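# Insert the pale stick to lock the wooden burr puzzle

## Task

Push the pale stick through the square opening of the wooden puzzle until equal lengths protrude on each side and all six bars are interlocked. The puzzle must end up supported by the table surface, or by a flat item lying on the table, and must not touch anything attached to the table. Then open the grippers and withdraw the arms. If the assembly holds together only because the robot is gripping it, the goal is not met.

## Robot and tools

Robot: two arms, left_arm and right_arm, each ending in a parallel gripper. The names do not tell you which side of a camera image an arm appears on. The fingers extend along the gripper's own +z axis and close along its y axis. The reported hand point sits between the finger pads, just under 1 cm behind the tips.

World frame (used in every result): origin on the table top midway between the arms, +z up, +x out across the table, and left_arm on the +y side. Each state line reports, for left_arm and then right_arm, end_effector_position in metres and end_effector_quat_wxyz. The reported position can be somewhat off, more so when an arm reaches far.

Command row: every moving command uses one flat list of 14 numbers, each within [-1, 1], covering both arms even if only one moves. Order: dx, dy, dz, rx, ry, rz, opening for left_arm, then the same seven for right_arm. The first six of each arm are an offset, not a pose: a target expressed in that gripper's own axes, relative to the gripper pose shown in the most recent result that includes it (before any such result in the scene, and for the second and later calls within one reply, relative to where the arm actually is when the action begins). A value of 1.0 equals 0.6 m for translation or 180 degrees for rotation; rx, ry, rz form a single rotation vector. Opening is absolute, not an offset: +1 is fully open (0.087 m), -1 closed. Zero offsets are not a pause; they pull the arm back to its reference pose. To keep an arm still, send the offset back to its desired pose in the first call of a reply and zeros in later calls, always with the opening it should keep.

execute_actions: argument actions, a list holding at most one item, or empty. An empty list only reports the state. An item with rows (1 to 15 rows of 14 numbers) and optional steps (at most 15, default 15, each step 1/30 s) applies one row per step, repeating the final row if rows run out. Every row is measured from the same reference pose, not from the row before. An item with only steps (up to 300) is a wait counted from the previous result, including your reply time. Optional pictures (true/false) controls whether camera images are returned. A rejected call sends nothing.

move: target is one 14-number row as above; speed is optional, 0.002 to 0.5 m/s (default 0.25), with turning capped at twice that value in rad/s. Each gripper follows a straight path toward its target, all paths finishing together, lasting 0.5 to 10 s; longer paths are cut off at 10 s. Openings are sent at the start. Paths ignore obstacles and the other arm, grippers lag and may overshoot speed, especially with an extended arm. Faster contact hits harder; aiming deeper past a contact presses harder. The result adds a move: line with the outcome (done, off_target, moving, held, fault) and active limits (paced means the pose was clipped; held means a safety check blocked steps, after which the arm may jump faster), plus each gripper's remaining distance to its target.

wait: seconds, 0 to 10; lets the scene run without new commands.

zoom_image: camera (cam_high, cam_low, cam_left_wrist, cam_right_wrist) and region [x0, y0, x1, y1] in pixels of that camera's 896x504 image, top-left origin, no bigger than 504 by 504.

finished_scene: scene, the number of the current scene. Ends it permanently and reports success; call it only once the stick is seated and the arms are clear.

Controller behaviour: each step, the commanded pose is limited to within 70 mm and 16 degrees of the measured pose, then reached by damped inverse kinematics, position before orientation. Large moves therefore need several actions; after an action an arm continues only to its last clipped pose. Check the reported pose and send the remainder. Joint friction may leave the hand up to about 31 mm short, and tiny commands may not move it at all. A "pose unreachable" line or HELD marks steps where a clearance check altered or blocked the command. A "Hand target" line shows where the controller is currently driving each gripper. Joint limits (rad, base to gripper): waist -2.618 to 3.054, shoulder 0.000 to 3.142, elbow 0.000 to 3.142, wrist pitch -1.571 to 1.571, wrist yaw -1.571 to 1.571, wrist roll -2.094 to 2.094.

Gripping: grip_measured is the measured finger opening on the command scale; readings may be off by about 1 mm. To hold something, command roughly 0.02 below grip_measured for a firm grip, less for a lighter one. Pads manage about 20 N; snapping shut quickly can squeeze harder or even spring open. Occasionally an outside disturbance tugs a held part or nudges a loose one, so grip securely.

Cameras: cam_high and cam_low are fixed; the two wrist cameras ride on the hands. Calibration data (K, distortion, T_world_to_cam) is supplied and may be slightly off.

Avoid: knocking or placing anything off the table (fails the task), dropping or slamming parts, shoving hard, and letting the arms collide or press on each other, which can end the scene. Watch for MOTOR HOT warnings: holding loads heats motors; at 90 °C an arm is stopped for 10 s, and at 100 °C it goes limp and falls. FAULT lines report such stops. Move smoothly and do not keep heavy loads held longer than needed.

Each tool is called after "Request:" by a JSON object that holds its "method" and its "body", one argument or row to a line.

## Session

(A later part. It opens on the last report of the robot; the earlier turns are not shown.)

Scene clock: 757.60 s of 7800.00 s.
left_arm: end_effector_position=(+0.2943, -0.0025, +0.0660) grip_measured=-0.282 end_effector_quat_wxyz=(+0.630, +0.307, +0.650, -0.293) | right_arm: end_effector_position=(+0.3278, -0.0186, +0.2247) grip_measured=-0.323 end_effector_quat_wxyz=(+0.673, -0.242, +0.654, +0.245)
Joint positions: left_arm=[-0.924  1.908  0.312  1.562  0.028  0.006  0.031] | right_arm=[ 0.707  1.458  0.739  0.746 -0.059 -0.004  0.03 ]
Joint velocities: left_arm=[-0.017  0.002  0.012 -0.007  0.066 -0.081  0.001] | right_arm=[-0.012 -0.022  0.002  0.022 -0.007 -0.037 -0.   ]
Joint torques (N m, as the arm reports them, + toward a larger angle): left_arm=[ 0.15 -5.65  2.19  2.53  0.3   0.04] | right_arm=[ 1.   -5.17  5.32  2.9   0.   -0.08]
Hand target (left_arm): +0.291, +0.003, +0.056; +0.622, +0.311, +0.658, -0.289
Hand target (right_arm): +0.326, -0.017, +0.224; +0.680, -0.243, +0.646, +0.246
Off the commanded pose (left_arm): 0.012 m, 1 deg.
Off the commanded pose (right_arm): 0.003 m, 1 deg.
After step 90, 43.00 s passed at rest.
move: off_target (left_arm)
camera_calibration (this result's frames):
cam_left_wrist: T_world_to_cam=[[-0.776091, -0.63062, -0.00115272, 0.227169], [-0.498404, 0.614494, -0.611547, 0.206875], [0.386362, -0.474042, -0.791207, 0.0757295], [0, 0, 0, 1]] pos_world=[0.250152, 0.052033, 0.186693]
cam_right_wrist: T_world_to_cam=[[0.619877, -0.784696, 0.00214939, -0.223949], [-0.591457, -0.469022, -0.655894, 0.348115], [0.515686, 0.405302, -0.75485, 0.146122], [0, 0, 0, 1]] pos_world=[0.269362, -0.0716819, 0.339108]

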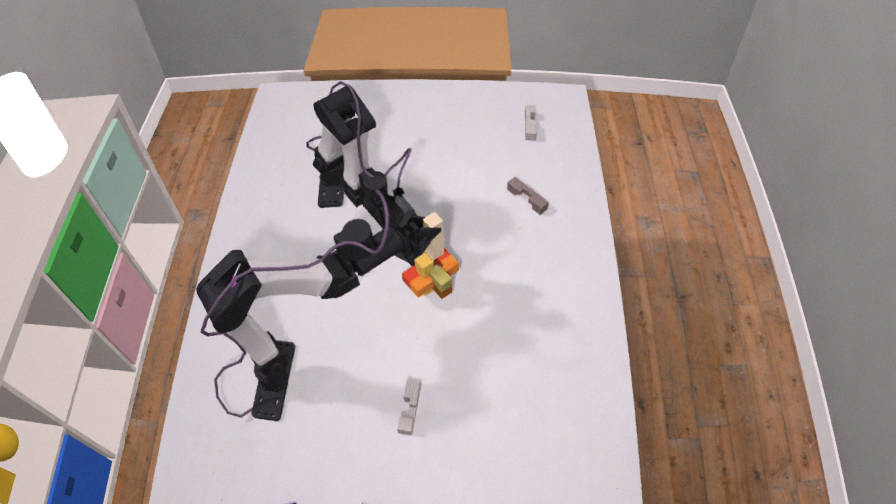

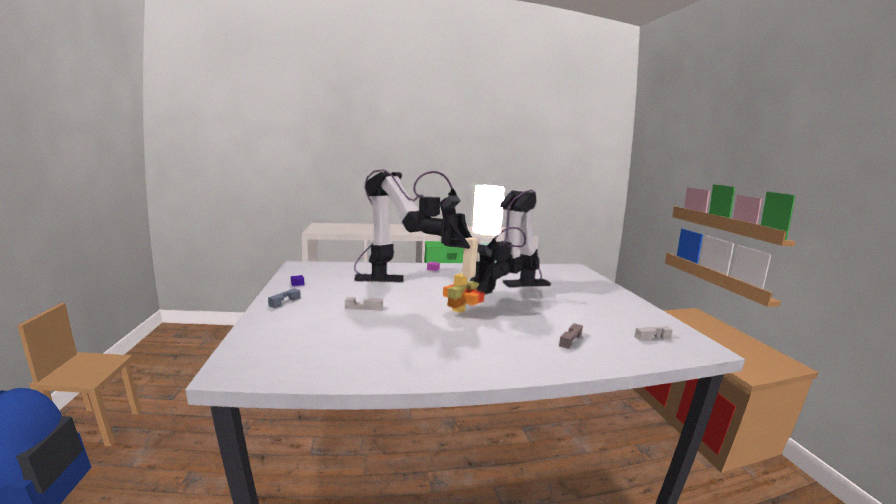

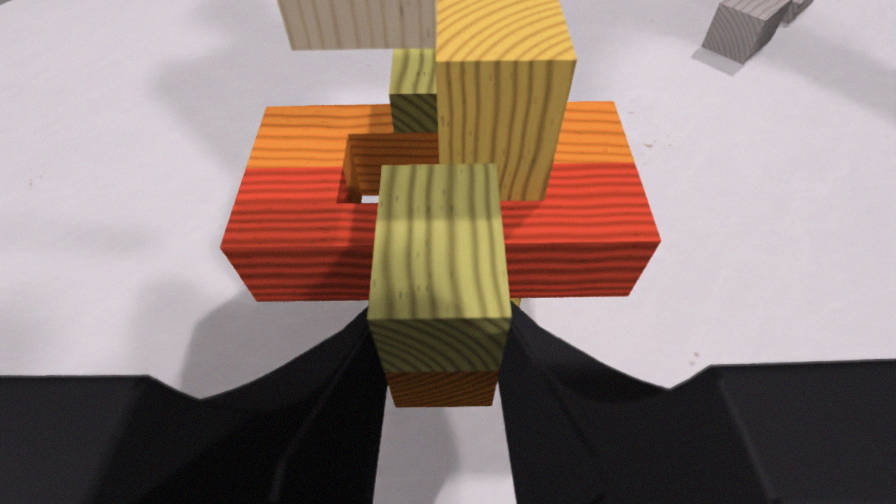

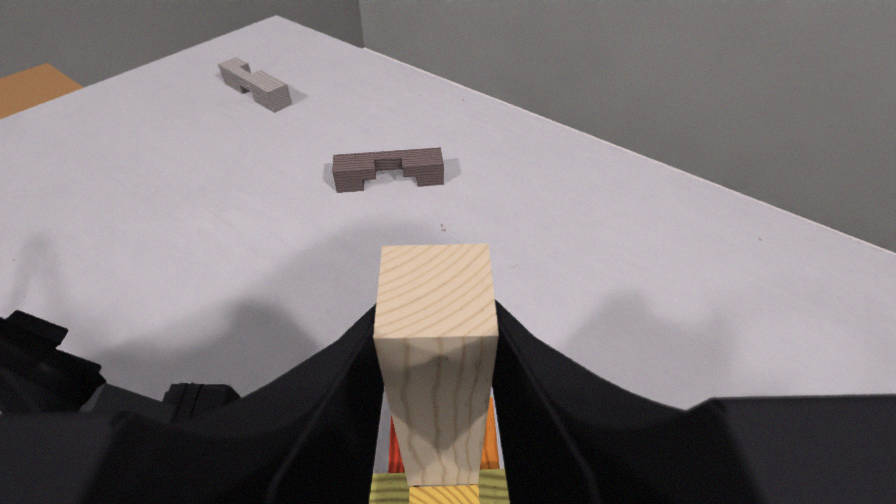

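Request:
{"method": "zoom_image", "body": {
  "camera": "cam_right_wrist",
  "region": [380, 434, 506, 504]
}}

Request:
{"method": "zoom_image", "body": {
  "camera": "cam_left_wrist",
  "region": [270, 0, 590, 140]
}}

Region (380, 434, 506, 504) of cam_right_wrist's 896x504 image, scaled by 4.000, with more detail than that image has.

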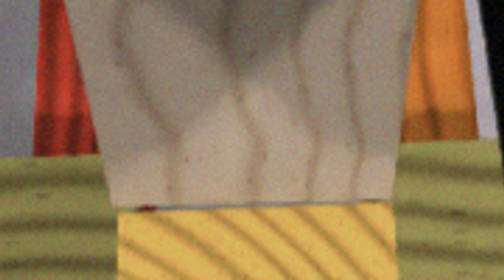

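Region (270, 0, 590, 140) of cam_left_wrist's 896x504 image, scaled by 1.575, with more detail than that image has; it fills the top 220 rows of this view, and the rest is white.

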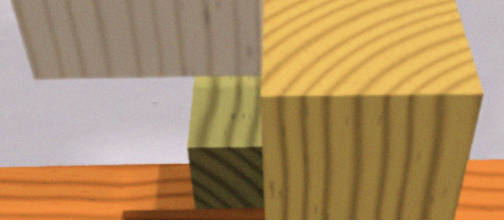

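Request:
{"method": "execute_actions", "body": {
  "actions": [
    {"rows": [[0.0168, 0.0017, -0.010, 0, 0.008, 0, -0.32, -0.0017, -0.0017, 0.0017, 0, -0.006, 0, -0.35],[0.0168, 0.0017, -0.010, 0, 0.008, 0, -0.32, -0.0017, -0.0017, 0.0017, 0, -0.007, 0, -0.35],[0.0168, 0.0017, -0.010, 0, 0.008, 0, -0.32, -0.0017, -0.0017, 0.0017, 0, -0.008, 0, -0.35],[0.0168, 0.0017, -0.010, 0, 0.008, 0, -0.32, -0.0017, -0.0017, 0.0017, 0, -0.009, 0, -0.35],[0.0168, 0.0017, -0.010, 0, 0.008, 0, -0.32, -0.0017, -0.0017, 0.0017, 0, -0.010, 0, -0.35],[0.0168, 0.0017, -0.010, 0, 0.008, 0, -0.32, -0.0017, -0.0017, 0.0017, 0, -0.011, 0, -0.35],[0.0168, 0.0017, -0.010, 0, 0.008, 0, -0.32, -0.0017, -0.0017, 0.0017, 0, -0.012, 0, -0.35],[0.0168, 0.0017, -0.010, 0, 0.008, 0, -0.32, -0.0017, -0.0017, 0.0017, 0, -0.013, 0, -0.35],[0.0168, 0.0017, -0.010, 0, 0.008, 0, -0.32, -0.0017, -0.0017, 0.0017, 0, -0.014, 0, -0.35]], "steps": 15}
  ]
}}

Scene clock: 795.27 s of 7800.00 s.
left_arm: end_effector_position=(+0.2943, -0.0025, +0.0660) grip_measured=-0.282 end_effector_quat_wxyz=(+0.630, +0.307, +0.650, -0.293) | right_arm: end_effector_position=(+0.3298, -0.0172, +0.2304) grip_measured=-0.323 end_effector_quat_wxyz=(+0.683, -0.239, +0.644, +0.248)
Joint positions: left_arm=[-0.924  1.908  0.312  1.562  0.028  0.006  0.031] | right_arm=[ 0.707  1.468  0.739  0.787 -0.058 -0.004  0.03 ]
Joint velocities: left_arm=[ 0.007 -0.007 -0.032 -0.007 -0.007 -0.022  0.   ] | right_arm=[-0.002  0.022 -0.002 -0.051 -0.037  0.007  0.   ]
Joint torques (N m, as the arm reports them, + toward a larger angle): left_arm=[ 0.15 -5.54  2.33  2.47  0.26  0.07] | right_arm=[-0.38 -5.48  4.38  2.96 -0.15  0.01]
Hand target (left_arm): +0.291, +0.003, +0.056; +0.622, +0.311, +0.658, -0.289
Hand target (right_arm): +0.329, -0.019, +0.226; +0.687, -0.237, +0.640, +0.250
Off the commanded pose (left_arm): 0.012 m, 1 deg.
Off the commanded pose (right_arm): 0.005 m, 1 deg.
Steps of this call (steps 1 to 90: nothing new was sent; then 34.17 s passed at rest; steps 91 to 105: all 15 steps of this action). Readings (end_effector_position):
91: left_arm (+0.2943, -0.0025, +0.0660) | right_arm (+0.3279, -0.0186, +0.2255)
92: left_arm (+0.2943, -0.0025, +0.0660) | right_arm (+0.3279, -0.0186, +0.2255)
94: left_arm (+0.2943, -0.0025, +0.0660) | right_arm (+0.3280, -0.0185, +0.2258)
98: left_arm (+0.2943, -0.0025, +0.0660) | right_arm (+0.3283, -0.0183, +0.2291)
105: the state above
camera_calibration (this result's frames):
cam_left_wrist: T_world_to_cam=[[-0.776091, -0.63062, -0.00115272, 0.227169], [-0.498404, 0.614494, -0.611547, 0.206875], [0.386362, -0.474042, -0.791207, 0.0757295], [0, 0, 0, 1]] pos_world=[0.250152, 0.052033, 0.186693]
cam_right_wrist: T_world_to_cam=[[0.619499, -0.784991, 0.00320601, -0.224222], [-0.575217, -0.456721, -0.678624, 0.353763], [0.534178, 0.418563, -0.734479, 0.138308], [0, 0, 0, 1]] pos_world=[0.268515, -0.0723319, 0.342375]

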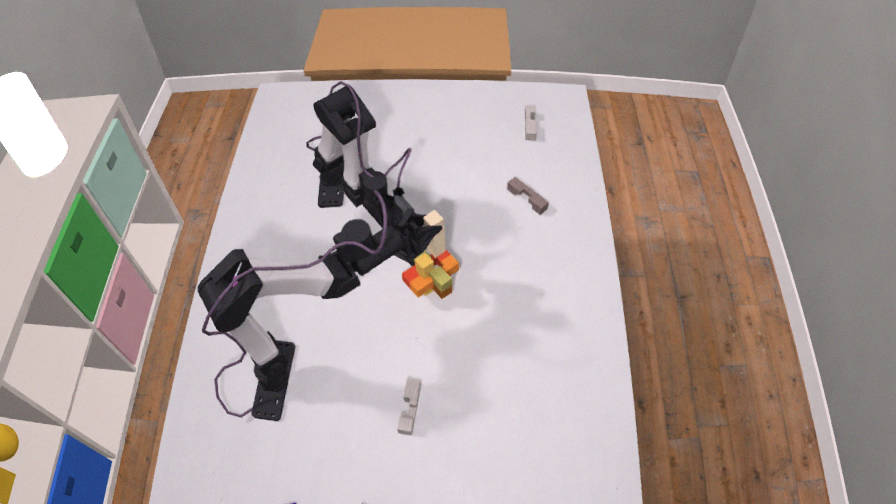

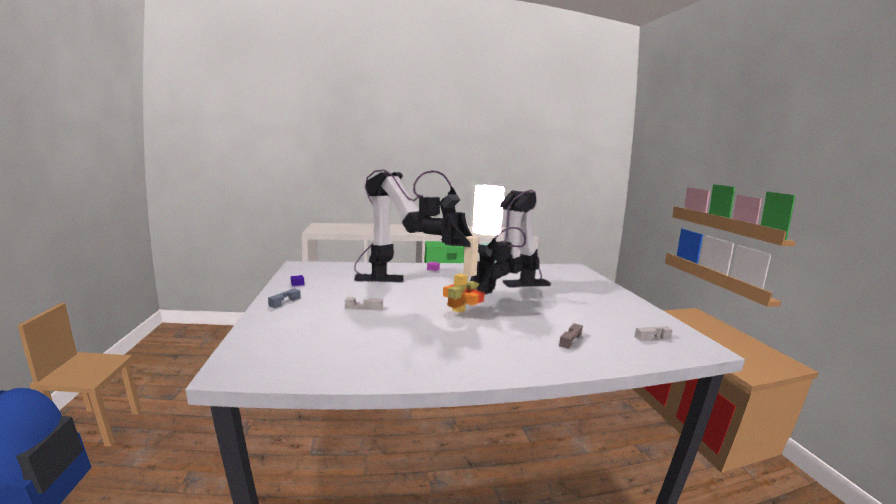

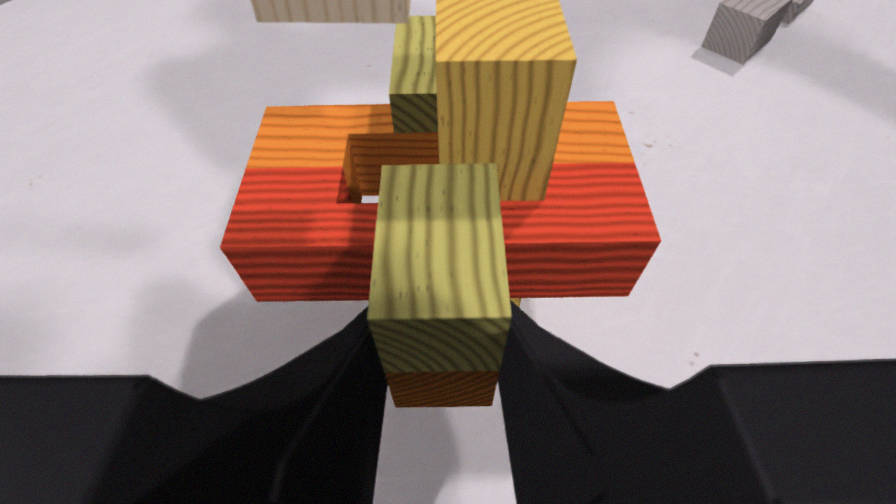

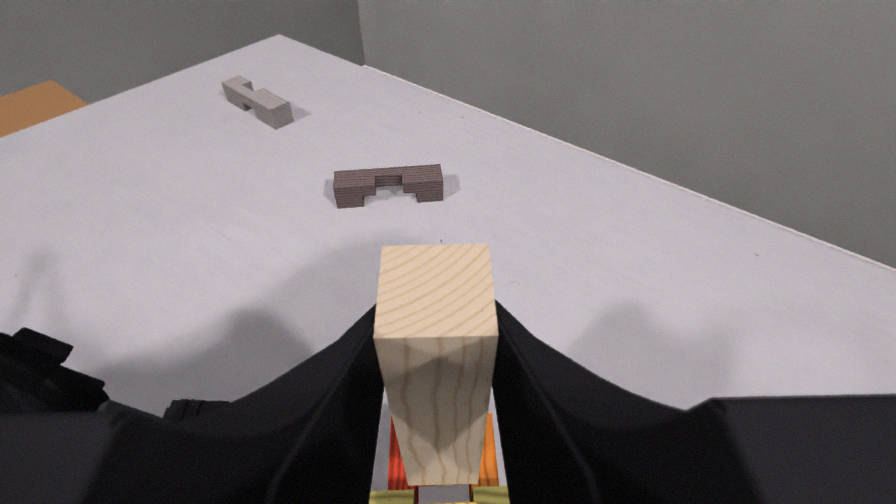

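Request:
{"method": "move", "body": {
  "target": [0.0168, 0.0017, -0.010, 0, 0.008, 0, -0.32, 0.0447, -0.0017, -0.0076, 0, -0.002, 0, -0.35],
  "speed": 0.025
}}

Scene clock: 802.70 s of 7800.00 s.
left_arm: end_effector_position=(+0.2943, -0.0025, +0.0660) grip_measured=-0.282 end_effector_quat_wxyz=(+0.630, +0.307, +0.650, -0.293) | right_arm: end_effector_position=(+0.3279, -0.0186, +0.2032) grip_measured=-0.323 end_effector_quat_wxyz=(+0.678, -0.241, +0.649, +0.247)
Joint positions: left_arm=[-0.924  1.908  0.312  1.562  0.028  0.006  0.031] | right_arm=[ 0.707  1.517  0.676  0.881 -0.058 -0.004  0.03 ]
Joint velocities: left_arm=[-0.012 -0.007  0.002 -0.007 -0.007 -0.066  0.001] | right_arm=[ 0.007 -0.007 -0.007  0.037 -0.037  0.022  0.   ]
Joint torques (N m, as the arm reports them, + toward a larger angle): left_arm=[ 0.3  -5.44  2.07  2.47  0.21 -0.01] | right_arm=[-0.35 -5.37  5.04  2.91 -0.12  0.08]
Hand target (left_arm): +0.291, +0.003, +0.056; +0.622, +0.311, +0.658, -0.289
Hand target (right_arm): +0.328, -0.020, +0.204; +0.685, -0.238, +0.642, +0.249
Off the commanded pose (left_arm): 0.012 m, 1 deg.
Off the commanded pose (right_arm): 0.002 m, 1 deg.
After step 90, 3.03 s passed at rest.
move: off_target (left_arm)
camera_calibration (this result's frames):
cam_left_wrist: T_world_to_cam=[[-0.776091, -0.63062, -0.00115272, 0.227169], [-0.498404, 0.614494, -0.611547, 0.206875], [0.386362, -0.474042, -0.791207, 0.0757295], [0, 0, 0, 1]] pos_world=[0.250152, 0.052033, 0.186693]
cam_right_wrist: T_world_to_cam=[[0.61954, -0.78496, 0.00282911, -0.22402], [-0.584232, -0.463513, -0.666205, 0.333908], [0.524256, 0.411087, -0.745763, 0.125269], [0, 0, 0, 1]] pos_world=[0.268195, -0.0725728, 0.316506]

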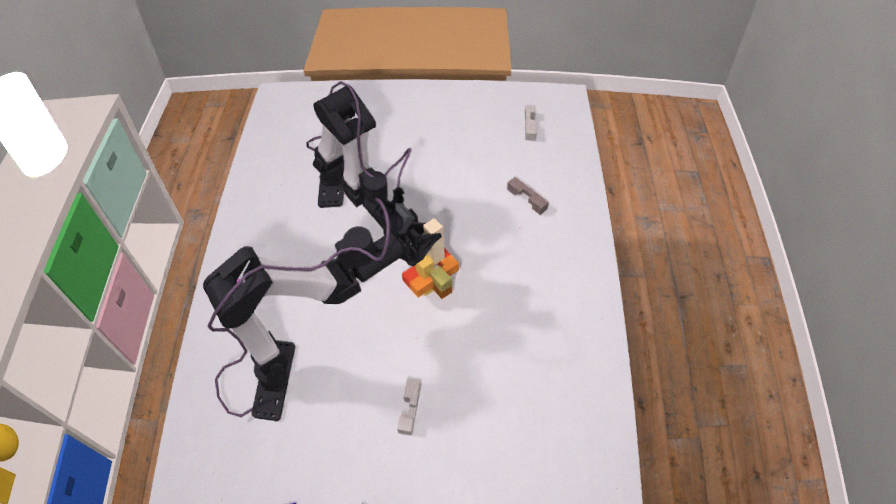

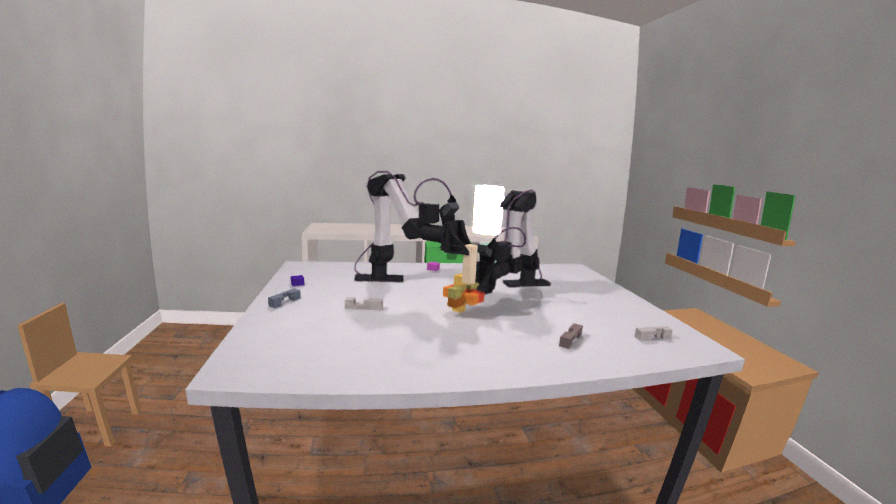

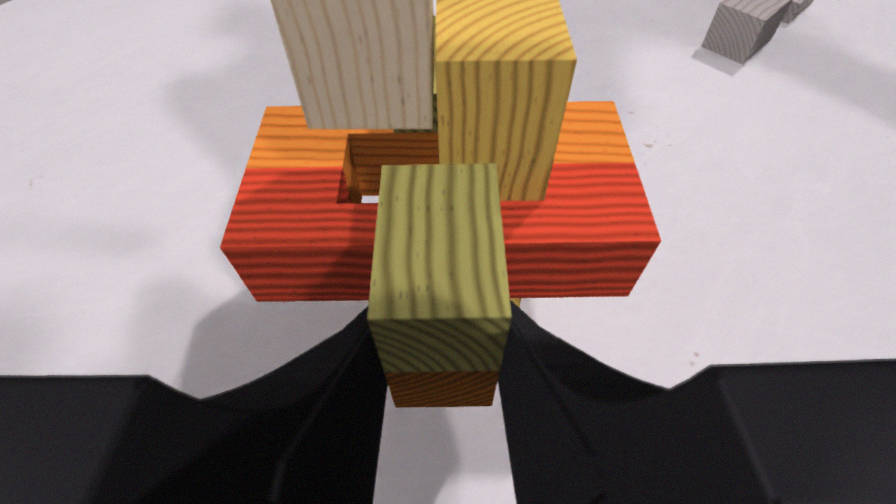

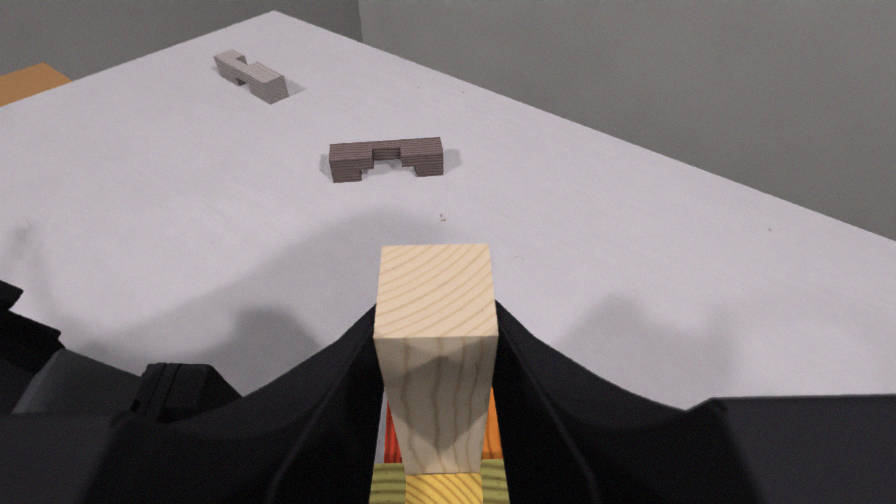

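Request:
{"method": "zoom_image", "body": {
  "camera": "cam_right_wrist",
  "region": [380, 434, 506, 504]
}}

Request:
{"method": "zoom_image", "body": {
  "camera": "cam_left_wrist",
  "region": [280, 0, 520, 220]
}}

Region (380, 434, 506, 504) of cam_right_wrist's 896x504 image, scaled by 4.000, with more detail than that image has.

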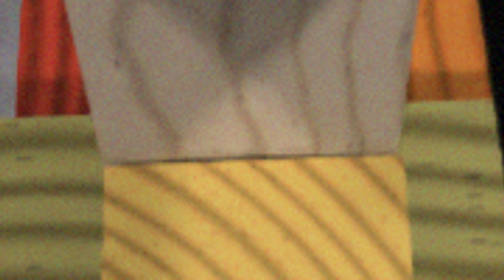

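Region (280, 0, 520, 220) of cam_left_wrist's 896x504 image, scaled by 2.100, with more detail than that image has; it fills the top 462 rows of this view, and the rest is white.

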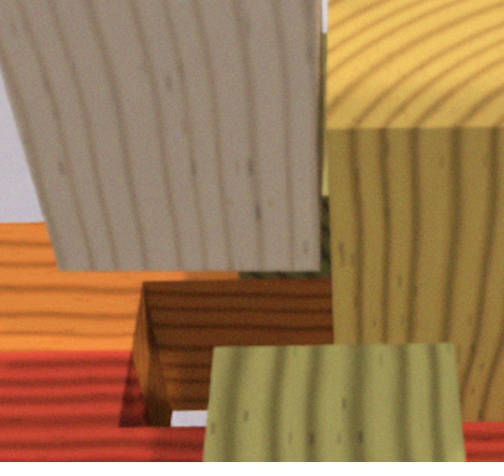

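Request:
{"method": "move", "body": {
  "target": [0.0168, 0.0017, -0.010, 0, 0.008, 0, -0.32, 0.0167, -0.0047, -0.0023, 0, -0.005, 0, -0.35],
  "speed": 0.015
}}

Scene clock: 817.07 s of 7800.00 s.
left_arm: end_effector_position=(+0.2943, -0.0025, +0.0660) grip_measured=-0.282 end_effector_quat_wxyz=(+0.630, +0.307, +0.650, -0.293) | right_arm: end_effector_position=(+0.3275, -0.0181, +0.1934) grip_measured=-0.323 end_effector_quat_wxyz=(+0.676, -0.243, +0.651, +0.247)
Joint positions: left_arm=[-0.924  1.908  0.312  1.562  0.028  0.006  0.031] | right_arm=[ 0.707  1.541  0.658  0.918 -0.062 -0.004  0.03 ]
Joint velocities: left_arm=[ 0.012  0.002 -0.012 -0.037 -0.051  0.022 -0.001] | right_arm=[-0.002  0.007 -0.012  0.037 -0.051 -0.007 -0.   ]
Joint torques (N m, as the arm reports them, + toward a larger angle): left_arm=[ 0.02 -5.46  2.17  2.47  0.2  -0.01] | right_arm=[-0.92 -5.54  4.64  2.89 -0.15  0.03]
Hand target (left_arm): +0.291, +0.003, +0.056; +0.622, +0.311, +0.658, -0.289
Hand target (right_arm): +0.329, -0.021, +0.193; +0.683, -0.239, +0.644, +0.248
Off the commanded pose (left_arm): 0.012 m, 1 deg.
Off the commanded pose (right_arm): 0.004 m, 1 deg.
After step 90, 10.30 s passed at rest.
move: off_target (left_arm)
camera_calibration (this result's frames):
cam_left_wrist: T_world_to_cam=[[-0.776091, -0.63062, -0.00115272, 0.227169], [-0.498404, 0.614494, -0.611547, 0.206875], [0.386362, -0.474042, -0.791207, 0.0757295], [0, 0, 0, 1]] pos_world=[0.250152, 0.052033, 0.186693]
cam_right_wrist: T_world_to_cam=[[0.622241, -0.782821, 0.00283089, -0.224235], [-0.585415, -0.467724, -0.662211, 0.326894], [0.519717, 0.410398, -0.749312, 0.120204], [0, 0, 0, 1]] pos_world=[0.268425, -0.0719712, 0.307178]

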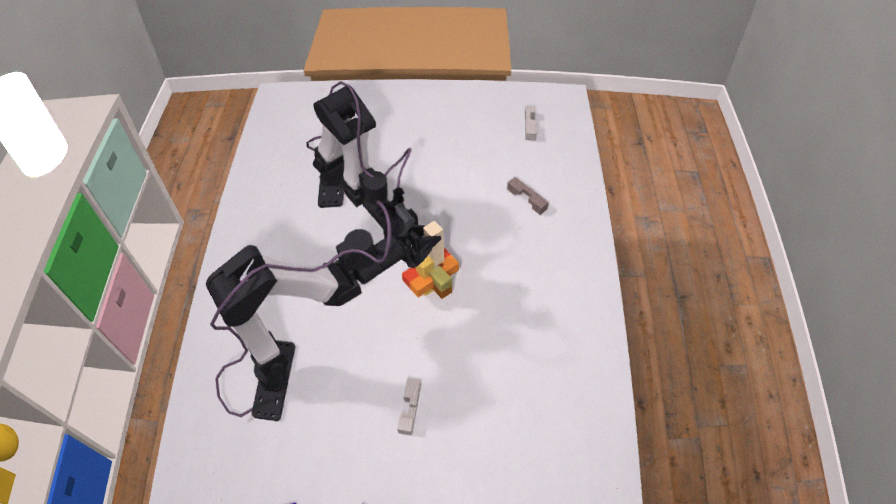

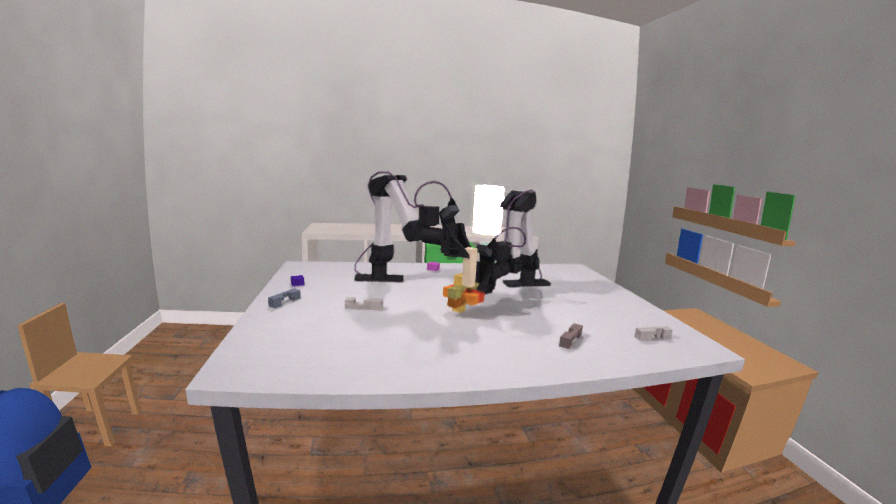

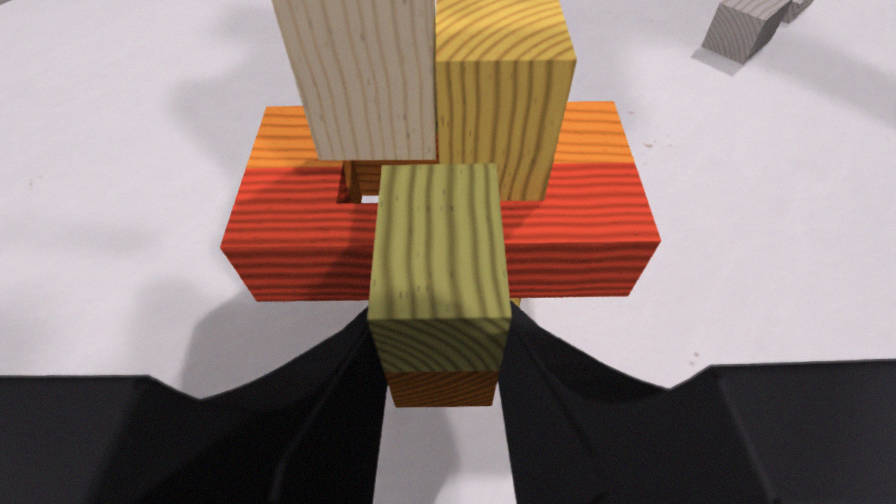

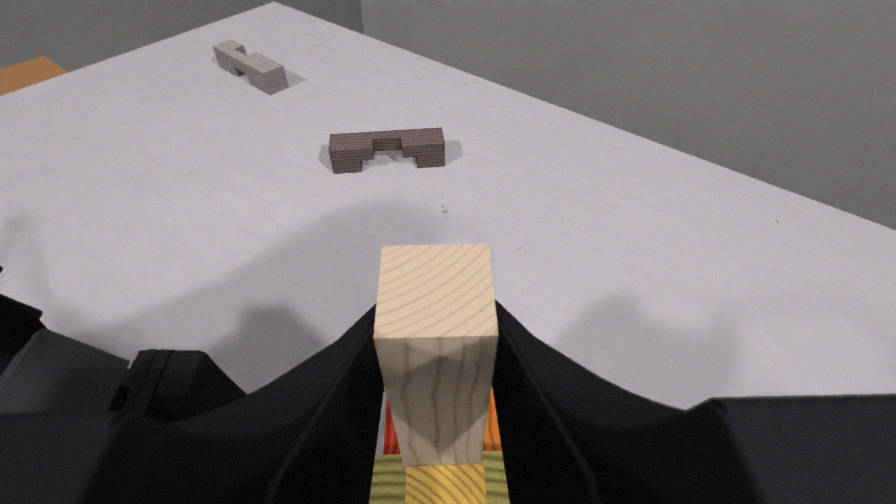

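Request:
{"method": "zoom_image", "body": {
  "camera": "cam_right_wrist",
  "region": [380, 424, 506, 504]
}}

Region (380, 424, 506, 504) of cam_right_wrist's 896x504 image, scaled by 4.000, with more detail than that image has; it fills the top 320 rows of this view, and the rest is white.

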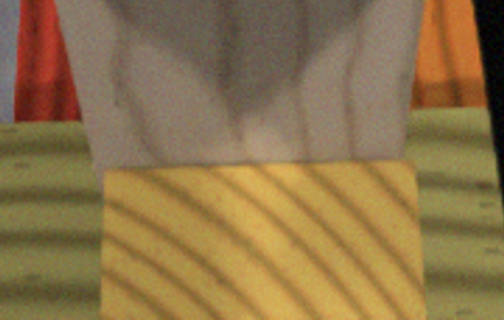

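Request:
{"method": "execute_actions", "body": {
  "actions": [
    {"rows": [[0.0168, 0.0017, -0.010, 0, 0.008, 0, -0.32, 0.0007, -0.0055, -0.0012, 0.003, -0.0067, 0, -0.35],[0.0168, 0.0017, -0.010, 0, 0.008, 0, -0.32, 0.0007, -0.006, -0.0012, 0.003, -0.0067, 0, -0.35],[0.0168, 0.0017, -0.010, 0, 0.008, 0, -0.32, 0.0007, -0.0065, -0.0012, 0.003, -0.0067, 0, -0.35],[0.0168, 0.0017, -0.010, 0, 0.008, 0, -0.32, 0.0007, -0.007, -0.0012, 0.003, -0.0067, 0, -0.35]], "steps": 12}
  ],
  "pictures": false
}}

Scene clock: 829.03 s of 7800.00 s.
left_arm: end_effector_position=(+0.2943, -0.0025, +0.0660) grip_measured=-0.282 end_effector_quat_wxyz=(+0.630, +0.307, +0.650, -0.293) | right_arm: end_effector_position=(+0.3276, -0.0180, +0.1951) grip_measured=-0.323 end_effector_quat_wxyz=(+0.678, -0.242, +0.648, +0.248)
Joint positions: left_arm=[-0.924  1.908  0.312  1.562  0.028  0.006  0.031] | right_arm=[ 0.707  1.541  0.658  0.925 -0.062 -0.004  0.03 ]
Joint velocities: left_arm=[-0.002 -0.012 -0.022 -0.007  0.007 -0.037  0.   ] | right_arm=[-0.002 -0.007 -0.007 -0.125  0.007 -0.007  0.001]
Joint torques (N m, as the arm reports them, + toward a larger angle): left_arm=[ 0.29 -5.38  2.16  2.45  0.24 -0.02] | right_arm=[-0.78 -5.22  4.69  2.91 -0.05  0.06]
Hand target (left_arm): +0.291, +0.003, +0.056; +0.622, +0.311, +0.658, -0.289
Hand target (right_arm): +0.330, -0.022, +0.193; +0.683, -0.237, +0.645, +0.246
Off the commanded pose (left_arm): 0.012 m, 1 deg.
Off the commanded pose (right_arm): 0.005 m, 1 deg.
Steps of this call (steps 1 to 90: nothing new was sent; then 8.57 s passed at rest; steps 91 to 102: all 12 steps of this action). Readings (end_effector_position):
91: left_arm (+0.2943, -0.0025, +0.0660) | right_arm (+0.3276, -0.0180, +0.1947)
92: left_arm (+0.2943, -0.0025, +0.0660) | right_arm (+0.3276, -0.0180, +0.1948)
94: left_arm (+0.2943, -0.0025, +0.0660) | right_arm (+0.3276, -0.0180, +0.1949)
98: left_arm (+0.2943, -0.0025, +0.0660) | right_arm (+0.3276, -0.0180, +0.1951)
102: the state above

Request:
{"method": "execute_actions", "body": {
  "actions": [
    {"rows": [[0.0168, 0.0017, -0.010, 0, 0.008, 0, -0.32, 0.0033, -0.008, -0.0012, 0.0035, -0.004, 0, -0.35],[0.0168, 0.0017, -0.010, 0, 0.008, 0, -0.32, 0.0033, -0.0085, -0.0012, 0.0036, -0.004, 0, -0.35],[0.0168, 0.0017, -0.010, 0, 0.008, 0, -0.32, 0.0033, -0.009, -0.0012, 0.0038, -0.004, 0, -0.35],[0.0168, 0.0017, -0.010, 0, 0.008, 0, -0.32, 0.0033, -0.0095, -0.0012, 0.004, -0.004, 0, -0.35],[0.0168, 0.0017, -0.010, 0, 0.008, 0, -0.32, 0.0033, -0.010, -0.0012, 0.0042, -0.004, 0, -0.35]], "steps": 12}
  ],
  "pictures": false
}}

Scene clock: 838.80 s of 7800.00 s.
left_arm: end_effector_position=(+0.2943, -0.0025, +0.0660) grip_measured=-0.282 end_effector_quat_wxyz=(+0.630, +0.307, +0.650, -0.293) | right_arm: end_effector_position=(+0.3289, -0.0196, +0.1952) grip_measured=-0.323 end_effector_quat_wxyz=(+0.679, -0.240, +0.649, +0.246)
Joint positions: left_arm=[-0.924  1.908  0.312  1.562  0.028  0.006  0.031] | right_arm=[ 0.702  1.541  0.658  0.925 -0.062 -0.004  0.03 ]
Joint velocities: left_arm=[ 0.012 -0.012 -0.017  0.037 -0.022  0.095 -0.   ] | right_arm=[ 0.017 -0.017 -0.007 -0.066 -0.051  0.007  0.   ]
Joint torques (N m, as the arm reports them, + toward a larger angle): left_arm=[ 0.17 -5.66  2.17  2.5   0.32  0.04] | right_arm=[-0.84 -5.17  4.91  2.83 -0.06  0.08]
Hand target (left_arm): +0.291, +0.003, +0.056; +0.622, +0.311, +0.658, -0.289
Hand target (right_arm): +0.331, -0.023, +0.193; +0.683, -0.236, +0.646, +0.245
Off the commanded pose (left_arm): 0.012 m, 1 deg.
Off the commanded pose (right_arm): 0.004 m, 1 deg.
Steps of this call (steps 1 to 90: nothing new was sent; then 6.37 s passed at rest; steps 91 to 102: all 12 steps of this action). Readings (end_effector_position):
91: left_arm (+0.2943, -0.0025, +0.0660) | right_arm (+0.3276, -0.0179, +0.1952)
92: left_arm (+0.2943, -0.0025, +0.0660) | right_arm (+0.3276, -0.0179, +0.1952)
94: left_arm (+0.2943, -0.0025, +0.0660) | right_arm (+0.3277, -0.0181, +0.1952)
98: left_arm (+0.2943, -0.0025, +0.0660) | right_arm (+0.3288, -0.0195, +0.1952)
102: the state above

Request:
{"method": "execute_actions", "body": {
  "actions": [
    {"rows": [[0.0168, 0.0017, -0.010, 0, 0.008, 0, -0.32, 0.0033, 0.001, -0.0012, -0.002, -0.004, 0, -0.35],[0.0168, 0.0017, -0.010, 0, 0.008, 0, -0.32, 0.0033, 0.0015, -0.0012, -0.0025, -0.004, 0, -0.35],[0.0168, 0.0017, -0.010, 0, 0.008, 0, -0.32, 0.0033, 0.002, -0.0012, -0.003, -0.004, 0, -0.35],[0.0168, 0.0017, -0.010, 0, 0.008, 0, -0.32, 0.0033, 0.0025, -0.0012, -0.0035, -0.004, 0, -0.35],[0.0168, 0.0017, -0.010, 0, 0.008, 0, -0.32, 0.0033, 0.003, -0.0012, -0.004, -0.004, 0, -0.35],[0.0168, 0.0017, -0.010, 0, 0.008, 0, -0.32, 0.0033, 0.0035, -0.0012, -0.0046, -0.004, 0, -0.35]], "steps": 13}
  ]
}}

Scene clock: 847.00 s of 7800.00 s.
left_arm: end_effector_position=(+0.2943, -0.0025, +0.0660) grip_measured=-0.282 end_effector_quat_wxyz=(+0.630, +0.307, +0.650, -0.293) | right_arm: end_effector_position=(+0.3279, -0.0184, +0.1952) grip_measured=-0.323 end_effector_quat_wxyz=(+0.677, -0.244, +0.648, +0.249)
Joint positions: left_arm=[-0.924  1.908  0.312  1.562  0.028  0.006  0.031] | right_arm=[ 0.702  1.541  0.658  0.925 -0.071 -0.004  0.03 ]
Joint velocities: left_arm=[ 0.012  0.002 -0.017 -0.037 -0.037  0.022  0.001] | right_arm=[-0.002 -0.007 -0.007 -0.007  0.037 -0.022 -0.001]
Joint torques (N m, as the arm reports them, + toward a larger angle): left_arm=[ 0.02 -5.47  2.12  2.45  0.21  0.01] | right_arm=[-0.23 -5.32  4.84  2.88 -0.15  0.05]
Hand target (left_arm): +0.291, +0.003, +0.056; +0.622, +0.311, +0.658, -0.289
Hand target (right_arm): +0.327, -0.018, +0.193; +0.681, -0.244, +0.643, +0.252
Off the commanded pose (left_arm): 0.012 m, 1 deg.
Off the commanded pose (right_arm): 0.002 m, 1 deg.
Steps of this call (steps 1 to 90: nothing new was sent; then 4.77 s passed at rest; steps 91 to 103: all 13 steps of this action). Readings (end_effector_position):
91: left_arm (+0.2943, -0.0025, +0.0660) | right_arm (+0.3289, -0.0196, +0.1952)
92: left_arm (+0.2943, -0.0025, +0.0660) | right_arm (+0.3289, -0.0195, +0.1952)
94: left_arm (+0.2943, -0.0025, +0.0660) | right_arm (+0.3286, -0.0193, +0.1952)
98: left_arm (+0.2943, -0.0025, +0.0660) | right_arm (+0.3282, -0.0187, +0.1952)
103: the state above
camera_calibration (this result's frames):
cam_left_wrist: T_world_to_cam=[[-0.776091, -0.63062, -0.00115272, 0.227169], [-0.498404, 0.614494, -0.611547, 0.206875], [0.386362, -0.474042, -0.791207, 0.0757295], [0, 0, 0, 1]] pos_world=[0.250152, 0.052033, 0.186693]
cam_right_wrist: T_world_to_cam=[[0.626092, -0.779742, 0.00341274, -0.22602], [-0.579298, -0.468067, -0.667329, 0.327128], [0.521942, 0.415832, -0.744755, 0.119871], [0, 0, 0, 1]] pos_world=[0.268448, -0.0729661, 0.308348]

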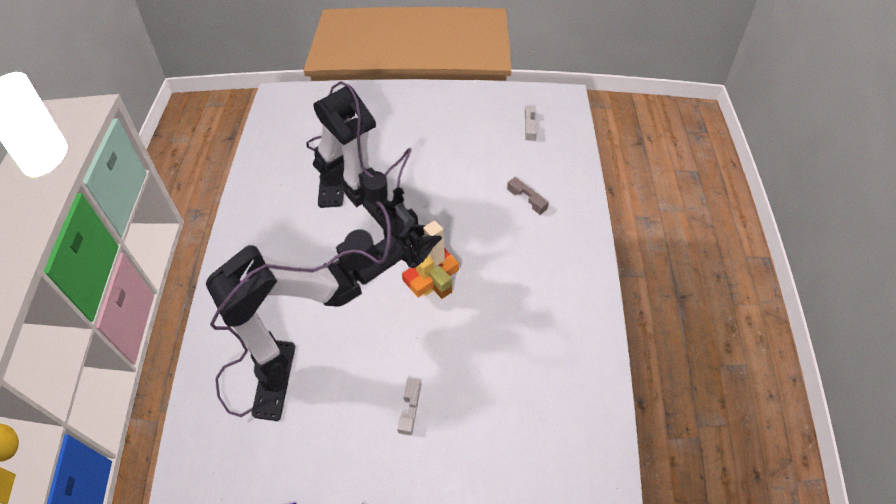

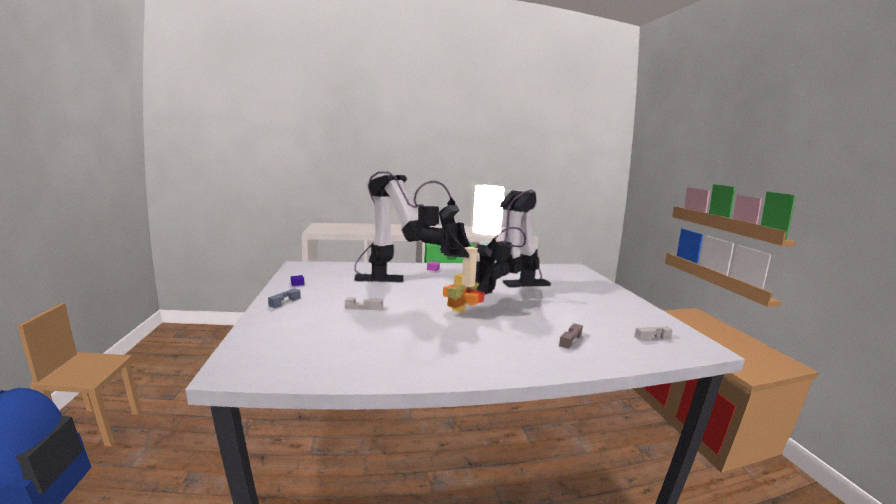

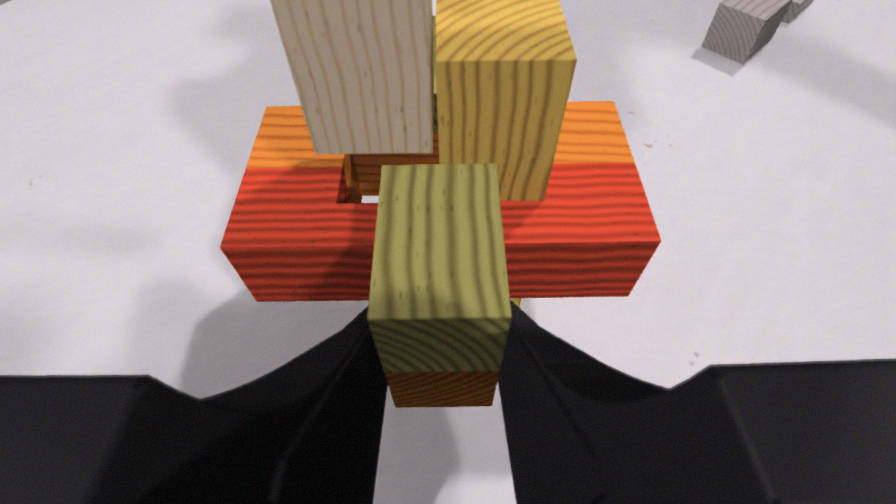

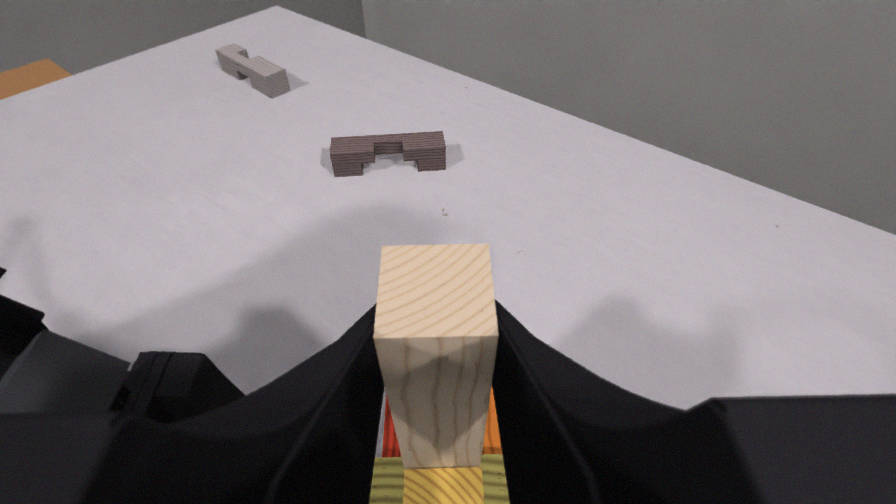

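Request:
{"method": "zoom_image", "body": {
  "camera": "cam_right_wrist",
  "region": [380, 424, 506, 504]
}}

Region (380, 424, 506, 504) of cam_right_wrist's 896x504 image, scaled by 4.000, with more detail than that image has; it fills the top 320 rows of this view, and the rest is white.

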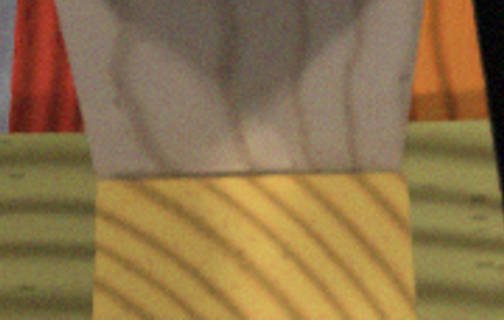

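Request:
{"method": "move", "body": {
  "target": [0.0168, 0.0017, -0.010, 0, 0.008, 0, -0.32, 0.021, -0.0022, -0.003, 0.0025, -0.004, 0, -0.35],
  "speed": 0.012
}}

Scene clock: 854.60 s of 7800.00 s.
left_arm: end_effector_position=(+0.2943, -0.0025, +0.0660) grip_measured=-0.282 end_effector_quat_wxyz=(+0.630, +0.307, +0.650, -0.293) | right_arm: end_effector_position=(+0.3285, -0.0181, +0.1902) grip_measured=-0.323 end_effector_quat_wxyz=(+0.683, -0.242, +0.642, +0.250)
Joint positions: left_arm=[-0.924  1.908  0.312  1.562  0.028  0.006  0.031] | right_arm=[ 0.702  1.568  0.64   0.985 -0.07  -0.004  0.03 ]
Joint velocities: left_arm=[ 0.017 -0.012  0.002 -0.051 -0.037 -0.022 -0.   ] | right_arm=[ 0.002  0.027 -0.007 -0.007 -0.037 -0.022  0.001]
Joint torques (N m, as the arm reports them, + toward a larger angle): left_arm=[ 0.13 -5.45  2.18  2.43  0.29  0.04] | right_arm=[-0.12 -4.9   4.38  2.79 -0.02  0.14]
Hand target (left_arm): +0.291, +0.003, +0.056; +0.622, +0.311, +0.658, -0.289
Hand target (right_arm): +0.328, -0.020, +0.183; +0.682, -0.240, +0.645, +0.248
Off the commanded pose (left_arm): 0.012 m, 1 deg.
Off the commanded pose (right_arm): 0.008 m, 0 deg.
After step 90, 3.30 s passed at rest.
move: off_target (left_arm)
camera_calibration (this result's frames):
cam_left_wrist: T_world_to_cam=[[-0.776075, -0.63064, -0.000390273, 0.227082], [-0.498779, 0.614183, -0.611555, 0.206985], [0.385911, -0.474418, -0.791202, 0.0758608], [0, 0, 0, 1]] pos_world=[0.250197, 0.0520705, 0.186692]
cam_right_wrist: T_world_to_cam=[[0.625435, -0.780265, 0.00428959, -0.226137], [-0.571279, -0.461649, -0.678617, 0.323966], [0.531481, 0.42198, -0.73448, 0.1108], [0, 0, 0, 1]] pos_world=[0.267621, -0.0736432, 0.302199]

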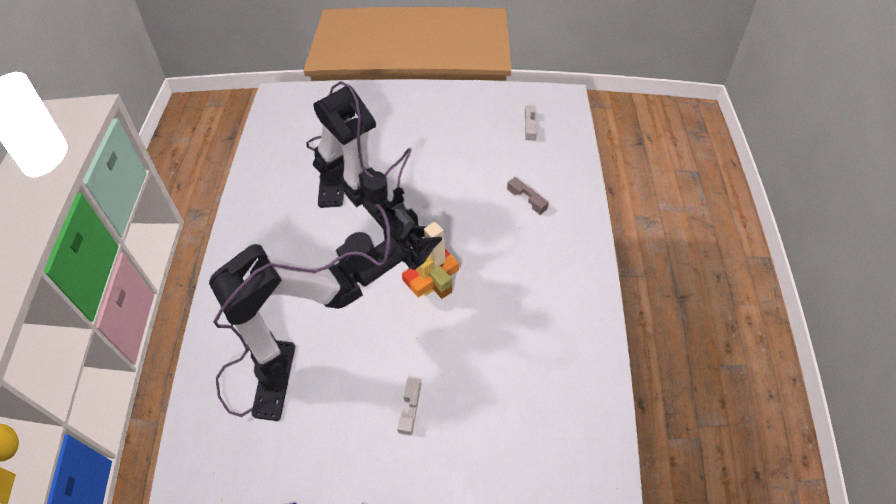

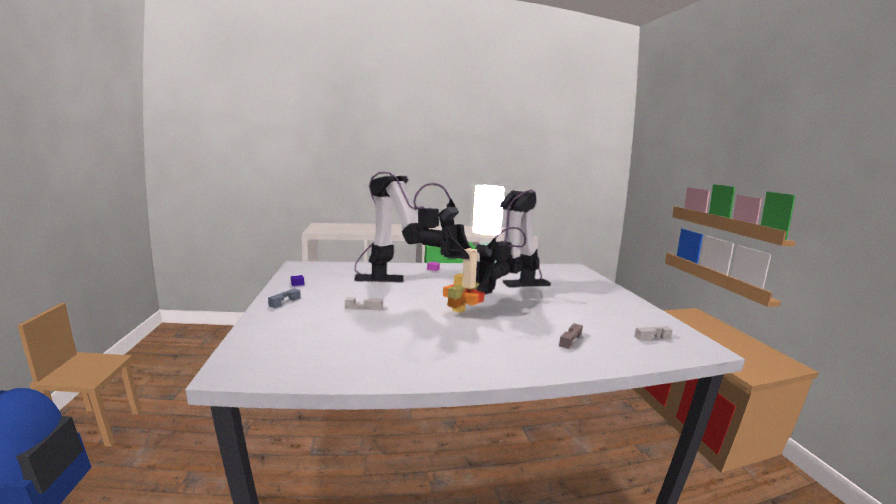

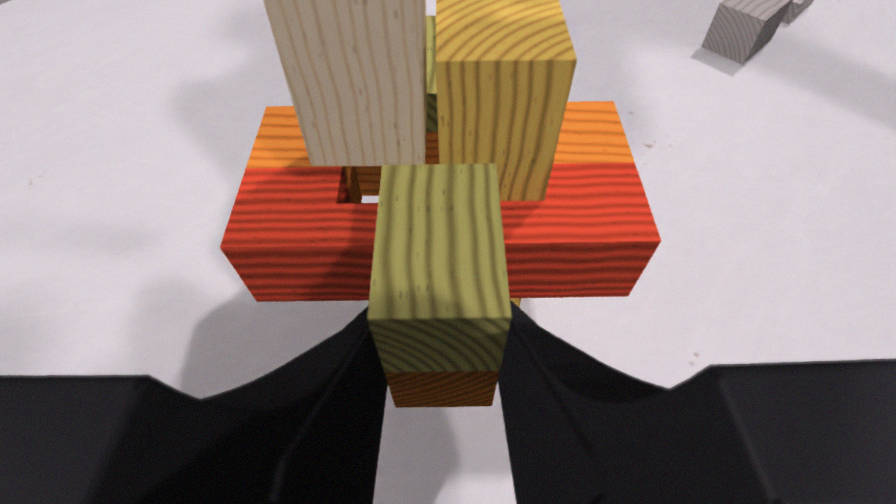

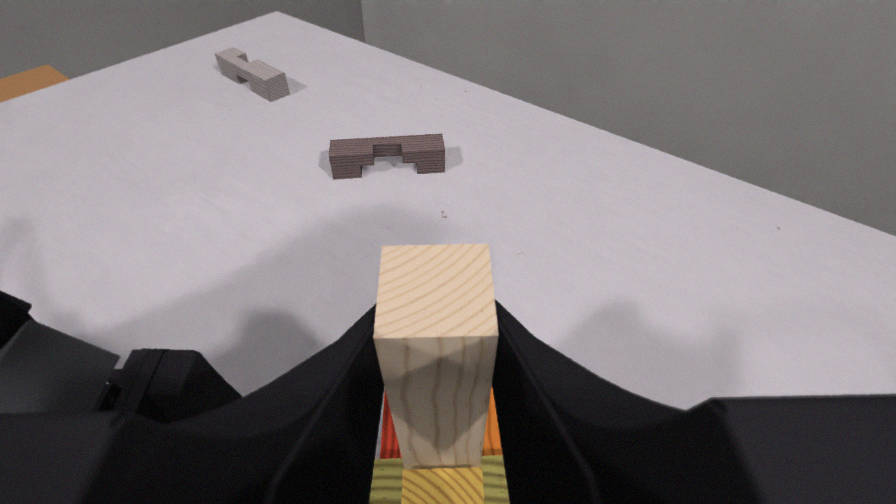

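Request:
{"method": "zoom_image", "body": {
  "camera": "cam_left_wrist",
  "region": [295, 120, 475, 220]
}}

Request:
{"method": "zoom_image", "body": {
  "camera": "cam_right_wrist",
  "region": [380, 424, 506, 504]
}}

Region (295, 120, 475, 220) of cam_left_wrist's 896x504 image, scaled by 2.800, with more detail than that image has.

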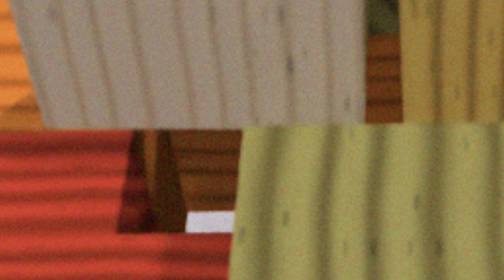

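Region (380, 424, 506, 504) of cam_right_wrist's 896x504 image, scaled by 4.000, with more detail than that image has; it fills the top 320 rows of this view, and the rest is white.

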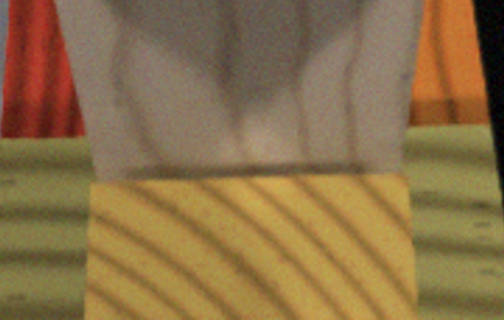

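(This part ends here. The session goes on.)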